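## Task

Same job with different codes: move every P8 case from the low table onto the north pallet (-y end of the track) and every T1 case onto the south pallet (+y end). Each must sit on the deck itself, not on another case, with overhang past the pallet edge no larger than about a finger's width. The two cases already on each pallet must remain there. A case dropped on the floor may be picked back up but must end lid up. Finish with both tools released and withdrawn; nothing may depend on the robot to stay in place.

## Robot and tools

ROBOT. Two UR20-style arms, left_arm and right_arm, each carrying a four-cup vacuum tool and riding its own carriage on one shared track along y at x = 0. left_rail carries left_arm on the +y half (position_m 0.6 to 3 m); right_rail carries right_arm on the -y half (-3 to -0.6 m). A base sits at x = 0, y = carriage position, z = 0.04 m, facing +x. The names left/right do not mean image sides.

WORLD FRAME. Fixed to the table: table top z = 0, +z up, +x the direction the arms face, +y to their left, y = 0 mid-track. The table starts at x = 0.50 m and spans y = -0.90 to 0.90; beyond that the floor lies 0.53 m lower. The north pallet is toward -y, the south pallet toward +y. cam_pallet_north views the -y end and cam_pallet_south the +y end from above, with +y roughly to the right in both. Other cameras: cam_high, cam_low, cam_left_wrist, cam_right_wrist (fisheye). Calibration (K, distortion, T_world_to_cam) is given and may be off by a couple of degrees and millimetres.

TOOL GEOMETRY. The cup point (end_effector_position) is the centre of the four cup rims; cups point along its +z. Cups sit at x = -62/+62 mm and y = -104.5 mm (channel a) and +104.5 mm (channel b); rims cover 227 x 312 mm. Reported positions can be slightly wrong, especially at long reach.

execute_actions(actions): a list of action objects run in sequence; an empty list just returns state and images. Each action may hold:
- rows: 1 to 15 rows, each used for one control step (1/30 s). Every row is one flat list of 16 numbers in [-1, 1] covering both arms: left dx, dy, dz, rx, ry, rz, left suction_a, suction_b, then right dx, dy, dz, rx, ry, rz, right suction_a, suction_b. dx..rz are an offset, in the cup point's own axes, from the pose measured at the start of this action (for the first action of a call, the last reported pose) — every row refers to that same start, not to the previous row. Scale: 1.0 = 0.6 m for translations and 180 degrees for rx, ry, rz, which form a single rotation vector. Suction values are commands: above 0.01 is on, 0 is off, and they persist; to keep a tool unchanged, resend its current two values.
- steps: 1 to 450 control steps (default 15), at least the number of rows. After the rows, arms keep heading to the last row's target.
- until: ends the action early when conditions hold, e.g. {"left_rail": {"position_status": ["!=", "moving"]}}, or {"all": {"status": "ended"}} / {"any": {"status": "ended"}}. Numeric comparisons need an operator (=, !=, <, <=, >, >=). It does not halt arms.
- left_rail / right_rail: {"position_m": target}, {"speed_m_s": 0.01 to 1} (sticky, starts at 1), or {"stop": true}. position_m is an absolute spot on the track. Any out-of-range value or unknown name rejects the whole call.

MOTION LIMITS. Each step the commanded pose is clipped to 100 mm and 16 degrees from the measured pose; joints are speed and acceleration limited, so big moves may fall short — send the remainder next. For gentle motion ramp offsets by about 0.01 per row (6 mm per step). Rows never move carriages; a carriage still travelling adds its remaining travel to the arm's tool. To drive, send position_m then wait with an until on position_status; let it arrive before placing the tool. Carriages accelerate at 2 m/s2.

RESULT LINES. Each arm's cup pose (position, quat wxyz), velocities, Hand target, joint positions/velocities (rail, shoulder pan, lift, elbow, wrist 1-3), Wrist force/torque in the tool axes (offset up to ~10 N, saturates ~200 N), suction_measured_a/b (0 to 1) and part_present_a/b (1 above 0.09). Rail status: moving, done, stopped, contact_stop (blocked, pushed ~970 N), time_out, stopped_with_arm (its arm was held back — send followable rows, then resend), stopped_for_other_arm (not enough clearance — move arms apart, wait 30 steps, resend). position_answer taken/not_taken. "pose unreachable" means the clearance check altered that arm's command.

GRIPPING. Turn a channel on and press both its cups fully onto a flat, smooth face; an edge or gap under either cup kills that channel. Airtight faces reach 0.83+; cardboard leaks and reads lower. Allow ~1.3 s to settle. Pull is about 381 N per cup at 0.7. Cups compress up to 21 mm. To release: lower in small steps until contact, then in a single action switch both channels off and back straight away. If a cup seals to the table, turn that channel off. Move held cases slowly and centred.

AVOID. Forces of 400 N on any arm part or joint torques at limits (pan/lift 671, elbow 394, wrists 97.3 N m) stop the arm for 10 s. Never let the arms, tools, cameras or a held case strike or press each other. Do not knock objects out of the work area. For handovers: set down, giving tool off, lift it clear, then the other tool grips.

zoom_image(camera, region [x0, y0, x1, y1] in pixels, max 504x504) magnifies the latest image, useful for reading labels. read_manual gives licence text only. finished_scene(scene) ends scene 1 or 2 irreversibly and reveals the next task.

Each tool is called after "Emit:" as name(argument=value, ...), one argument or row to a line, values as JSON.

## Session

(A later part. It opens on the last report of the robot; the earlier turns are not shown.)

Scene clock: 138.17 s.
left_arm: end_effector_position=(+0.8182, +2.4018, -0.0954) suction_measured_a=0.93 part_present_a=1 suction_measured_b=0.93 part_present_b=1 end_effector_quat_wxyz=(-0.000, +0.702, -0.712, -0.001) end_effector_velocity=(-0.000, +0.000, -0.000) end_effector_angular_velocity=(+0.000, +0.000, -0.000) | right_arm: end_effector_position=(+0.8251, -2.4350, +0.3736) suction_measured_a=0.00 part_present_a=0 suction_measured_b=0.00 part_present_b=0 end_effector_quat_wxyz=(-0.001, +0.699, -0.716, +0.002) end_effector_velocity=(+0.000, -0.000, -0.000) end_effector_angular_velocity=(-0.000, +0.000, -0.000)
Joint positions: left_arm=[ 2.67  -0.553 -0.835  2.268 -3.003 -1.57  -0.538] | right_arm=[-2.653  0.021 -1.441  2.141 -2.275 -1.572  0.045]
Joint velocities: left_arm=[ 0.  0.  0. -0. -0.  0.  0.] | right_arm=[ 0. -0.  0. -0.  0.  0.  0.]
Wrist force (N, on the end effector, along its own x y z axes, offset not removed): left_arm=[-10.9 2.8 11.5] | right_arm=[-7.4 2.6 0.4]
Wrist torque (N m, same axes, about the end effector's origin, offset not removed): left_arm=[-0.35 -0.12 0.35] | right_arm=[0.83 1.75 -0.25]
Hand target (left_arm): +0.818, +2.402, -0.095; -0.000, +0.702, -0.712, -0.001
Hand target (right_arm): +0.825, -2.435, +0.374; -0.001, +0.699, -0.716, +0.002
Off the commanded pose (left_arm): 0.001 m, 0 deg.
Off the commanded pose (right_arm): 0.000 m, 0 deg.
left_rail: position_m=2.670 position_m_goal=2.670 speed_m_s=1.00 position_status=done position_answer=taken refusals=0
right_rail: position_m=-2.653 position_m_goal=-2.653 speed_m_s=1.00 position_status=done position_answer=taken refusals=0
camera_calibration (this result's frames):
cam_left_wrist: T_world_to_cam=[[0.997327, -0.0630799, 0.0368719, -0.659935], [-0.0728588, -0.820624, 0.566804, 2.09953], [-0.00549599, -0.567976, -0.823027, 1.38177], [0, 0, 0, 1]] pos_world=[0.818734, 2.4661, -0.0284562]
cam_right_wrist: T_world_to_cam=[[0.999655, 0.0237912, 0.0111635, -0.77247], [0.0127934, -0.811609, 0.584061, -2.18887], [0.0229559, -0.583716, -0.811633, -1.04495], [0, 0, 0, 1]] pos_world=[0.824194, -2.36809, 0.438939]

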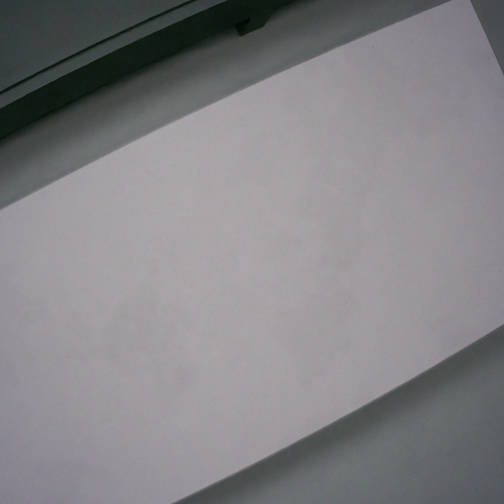

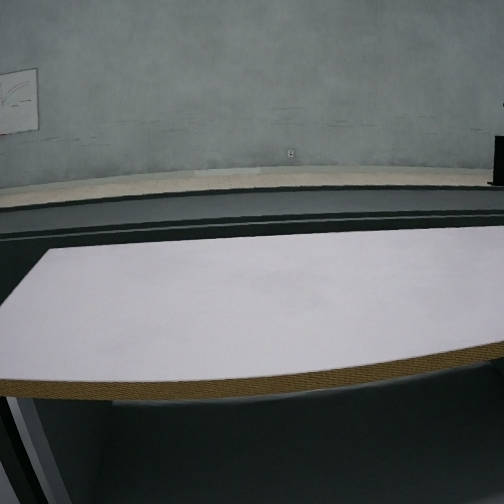

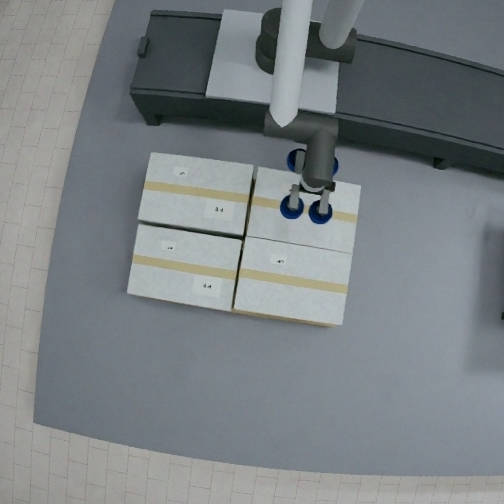

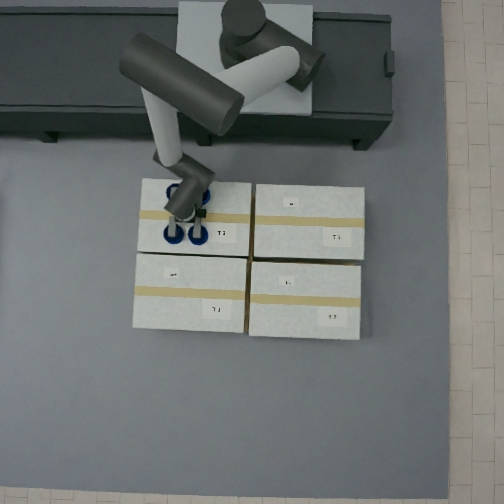

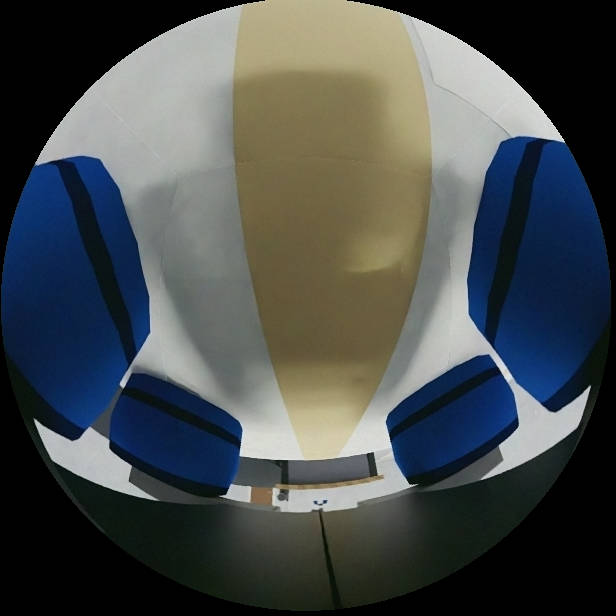

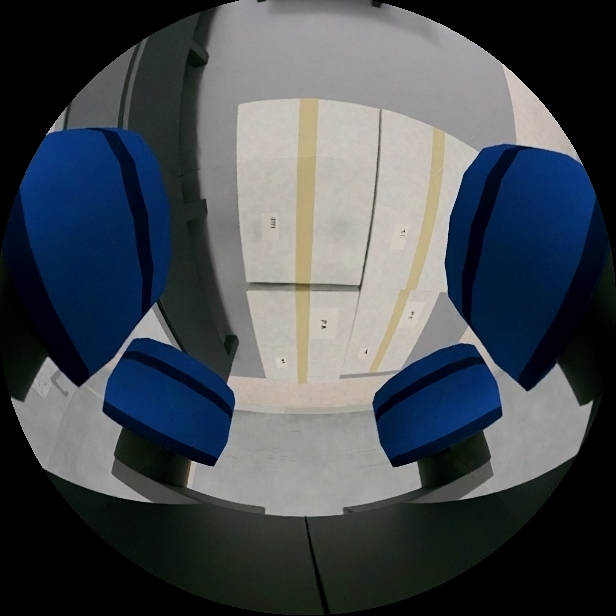

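Emit:
execute_actions(
  actions=[
    {"rows":[[0,0,0.01,0,0,0,1,1,0,0,0,0,0,0,0,0]],"steps":15},
    {"rows":[[0,0,-0.6,0,0,0,0,0,0,0,0,0,0,0,0,0]],"steps":40},
  ],
)

Emit:
finished_scene(
  scene=2,
)

Scene clock: 145.40 s.
left_arm: end_effector_position=(+0.8184, +2.4018, +0.2591) suction_measured_a=0.00 part_present_a=0 suction_measured_b=0.00 part_present_b=0 end_effector_quat_wxyz=(-0.000, +0.702, -0.712, -0.001) end_effector_velocity=(-0.000, -0.000, +0.002) end_effector_angular_velocity=(+0.000, +0.000, -0.000) | right_arm: end_effector_position=(+0.8251, -2.4350, +0.3736) suction_measured_a=0.00 part_present_a=0 suction_measured_b=0.00 part_present_b=0 end_effector_quat_wxyz=(-0.001, +0.699, -0.716, +0.002) end_effector_velocity=(+0.000, -0.000, +0.000) end_effector_angular_velocity=(-0.000, -0.000, +0.000)
Joint positions: left_arm=[ 2.67  -0.553 -1.317  2.201 -2.453 -1.57  -0.538] | right_arm=[-2.653  0.021 -1.441  2.141 -2.275 -1.572  0.045]
Joint velocities: left_arm=[ 0.    -0.    -0.002 -0.001  0.003 -0.    -0.   ] | right_arm=[ 0.  0. -0. -0.  0. -0. -0.]
Wrist force (N, on the end effector, along its own x y z axes, offset not removed): left_arm=[-9.3 2.7 0.4] | right_arm=[-5.2 -0.1 0.2]
Wrist torque (N m, same axes, about the end effector's origin, offset not removed): left_arm=[0.46 1.32 0.23] | right_arm=[0.27 1.37 -0.10]
Hand target (left_arm): +0.818, +2.402, +0.259; -0.000, +0.702, -0.712, -0.001
Hand target (right_arm): +0.825, -2.435, +0.374; -0.001, +0.699, -0.716, +0.002
Off the commanded pose (left_arm): 0.001 m, 0 deg.
Off the commanded pose (right_arm): 0.000 m, 0 deg.
left_rail: position_m=2.670 position_m_goal=2.670 speed_m_s=1.00 position_status=done position_answer=taken refusals=0
right_rail: position_m=-2.653 position_m_goal=-2.653 speed_m_s=1.00 position_status=done position_answer=taken refusals=0
camera_calibration (this result's frames):
cam_left_wrist: T_world_to_cam=[[0.997327, -0.0630698, 0.036891, -0.673224], [-0.0728616, -0.82065, 0.566766, 1.8987], [-0.00547125, -0.567939, -0.823052, 1.67342], [0, 0, 0, 1]] pos_world=[0.818923, 2.46611, 0.326032]
cam_right_wrist: T_world_to_cam=[[0.999655, 0.0237912, 0.0111639, -0.77247], [0.0127932, -0.811609, 0.584061, -2.18887], [0.0229562, -0.583716, -0.811633, -1.04495], [0, 0, 0, 1]] pos_world=[0.824194, -2.36809, 0.438939]

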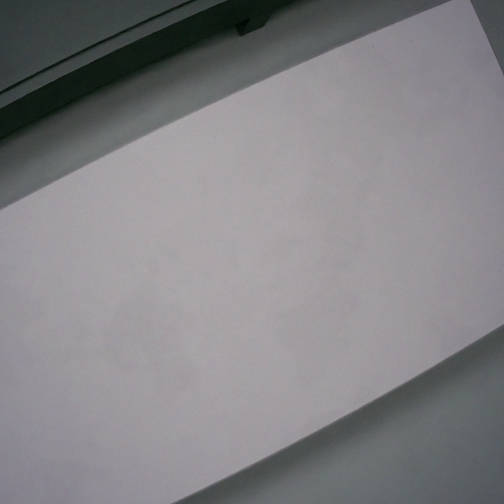

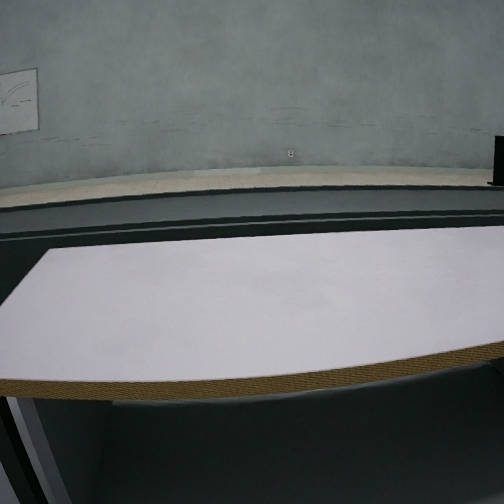

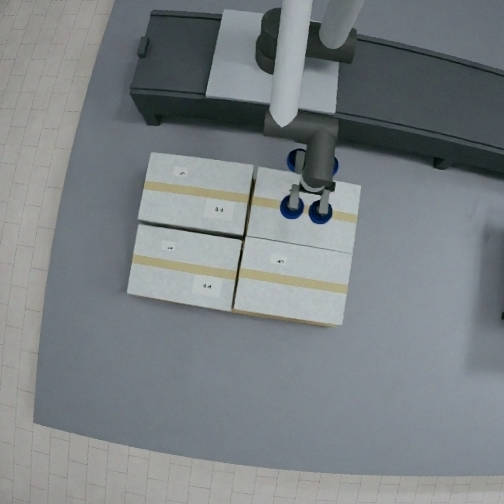

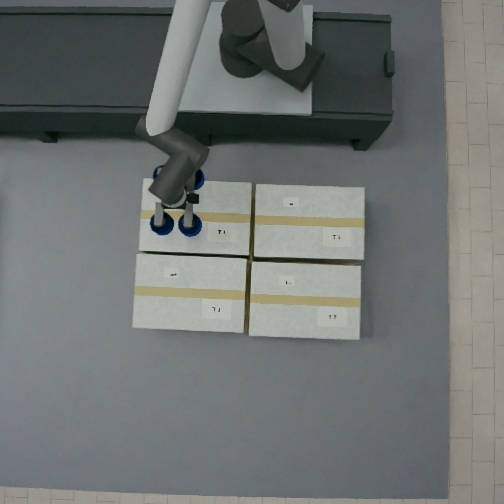

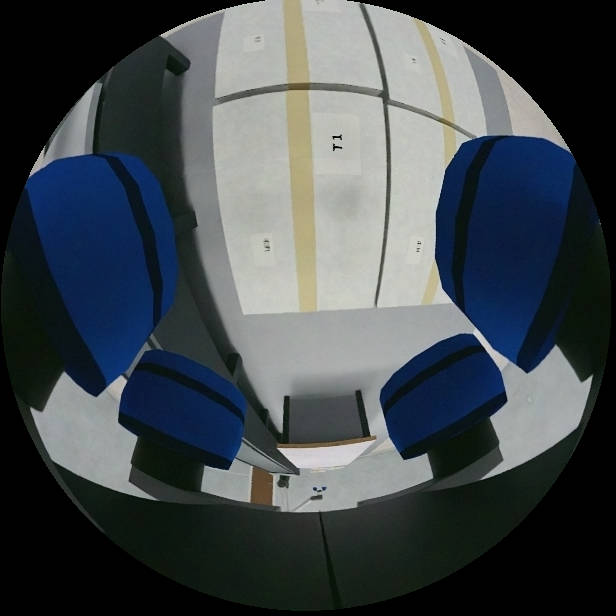

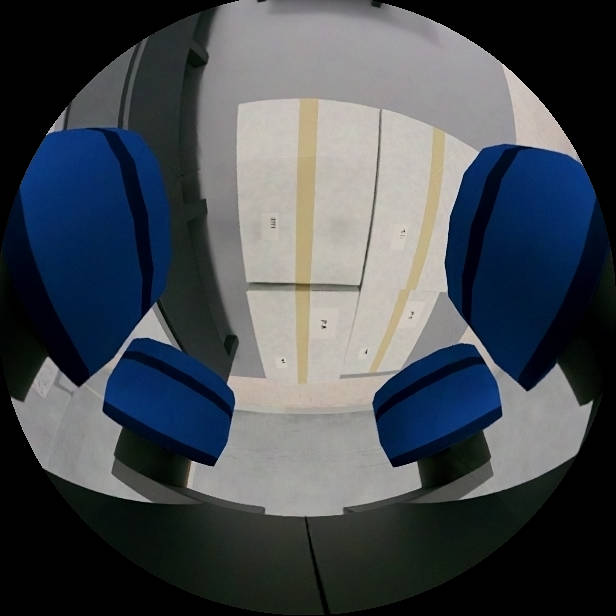

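The scene is finished: the task was done.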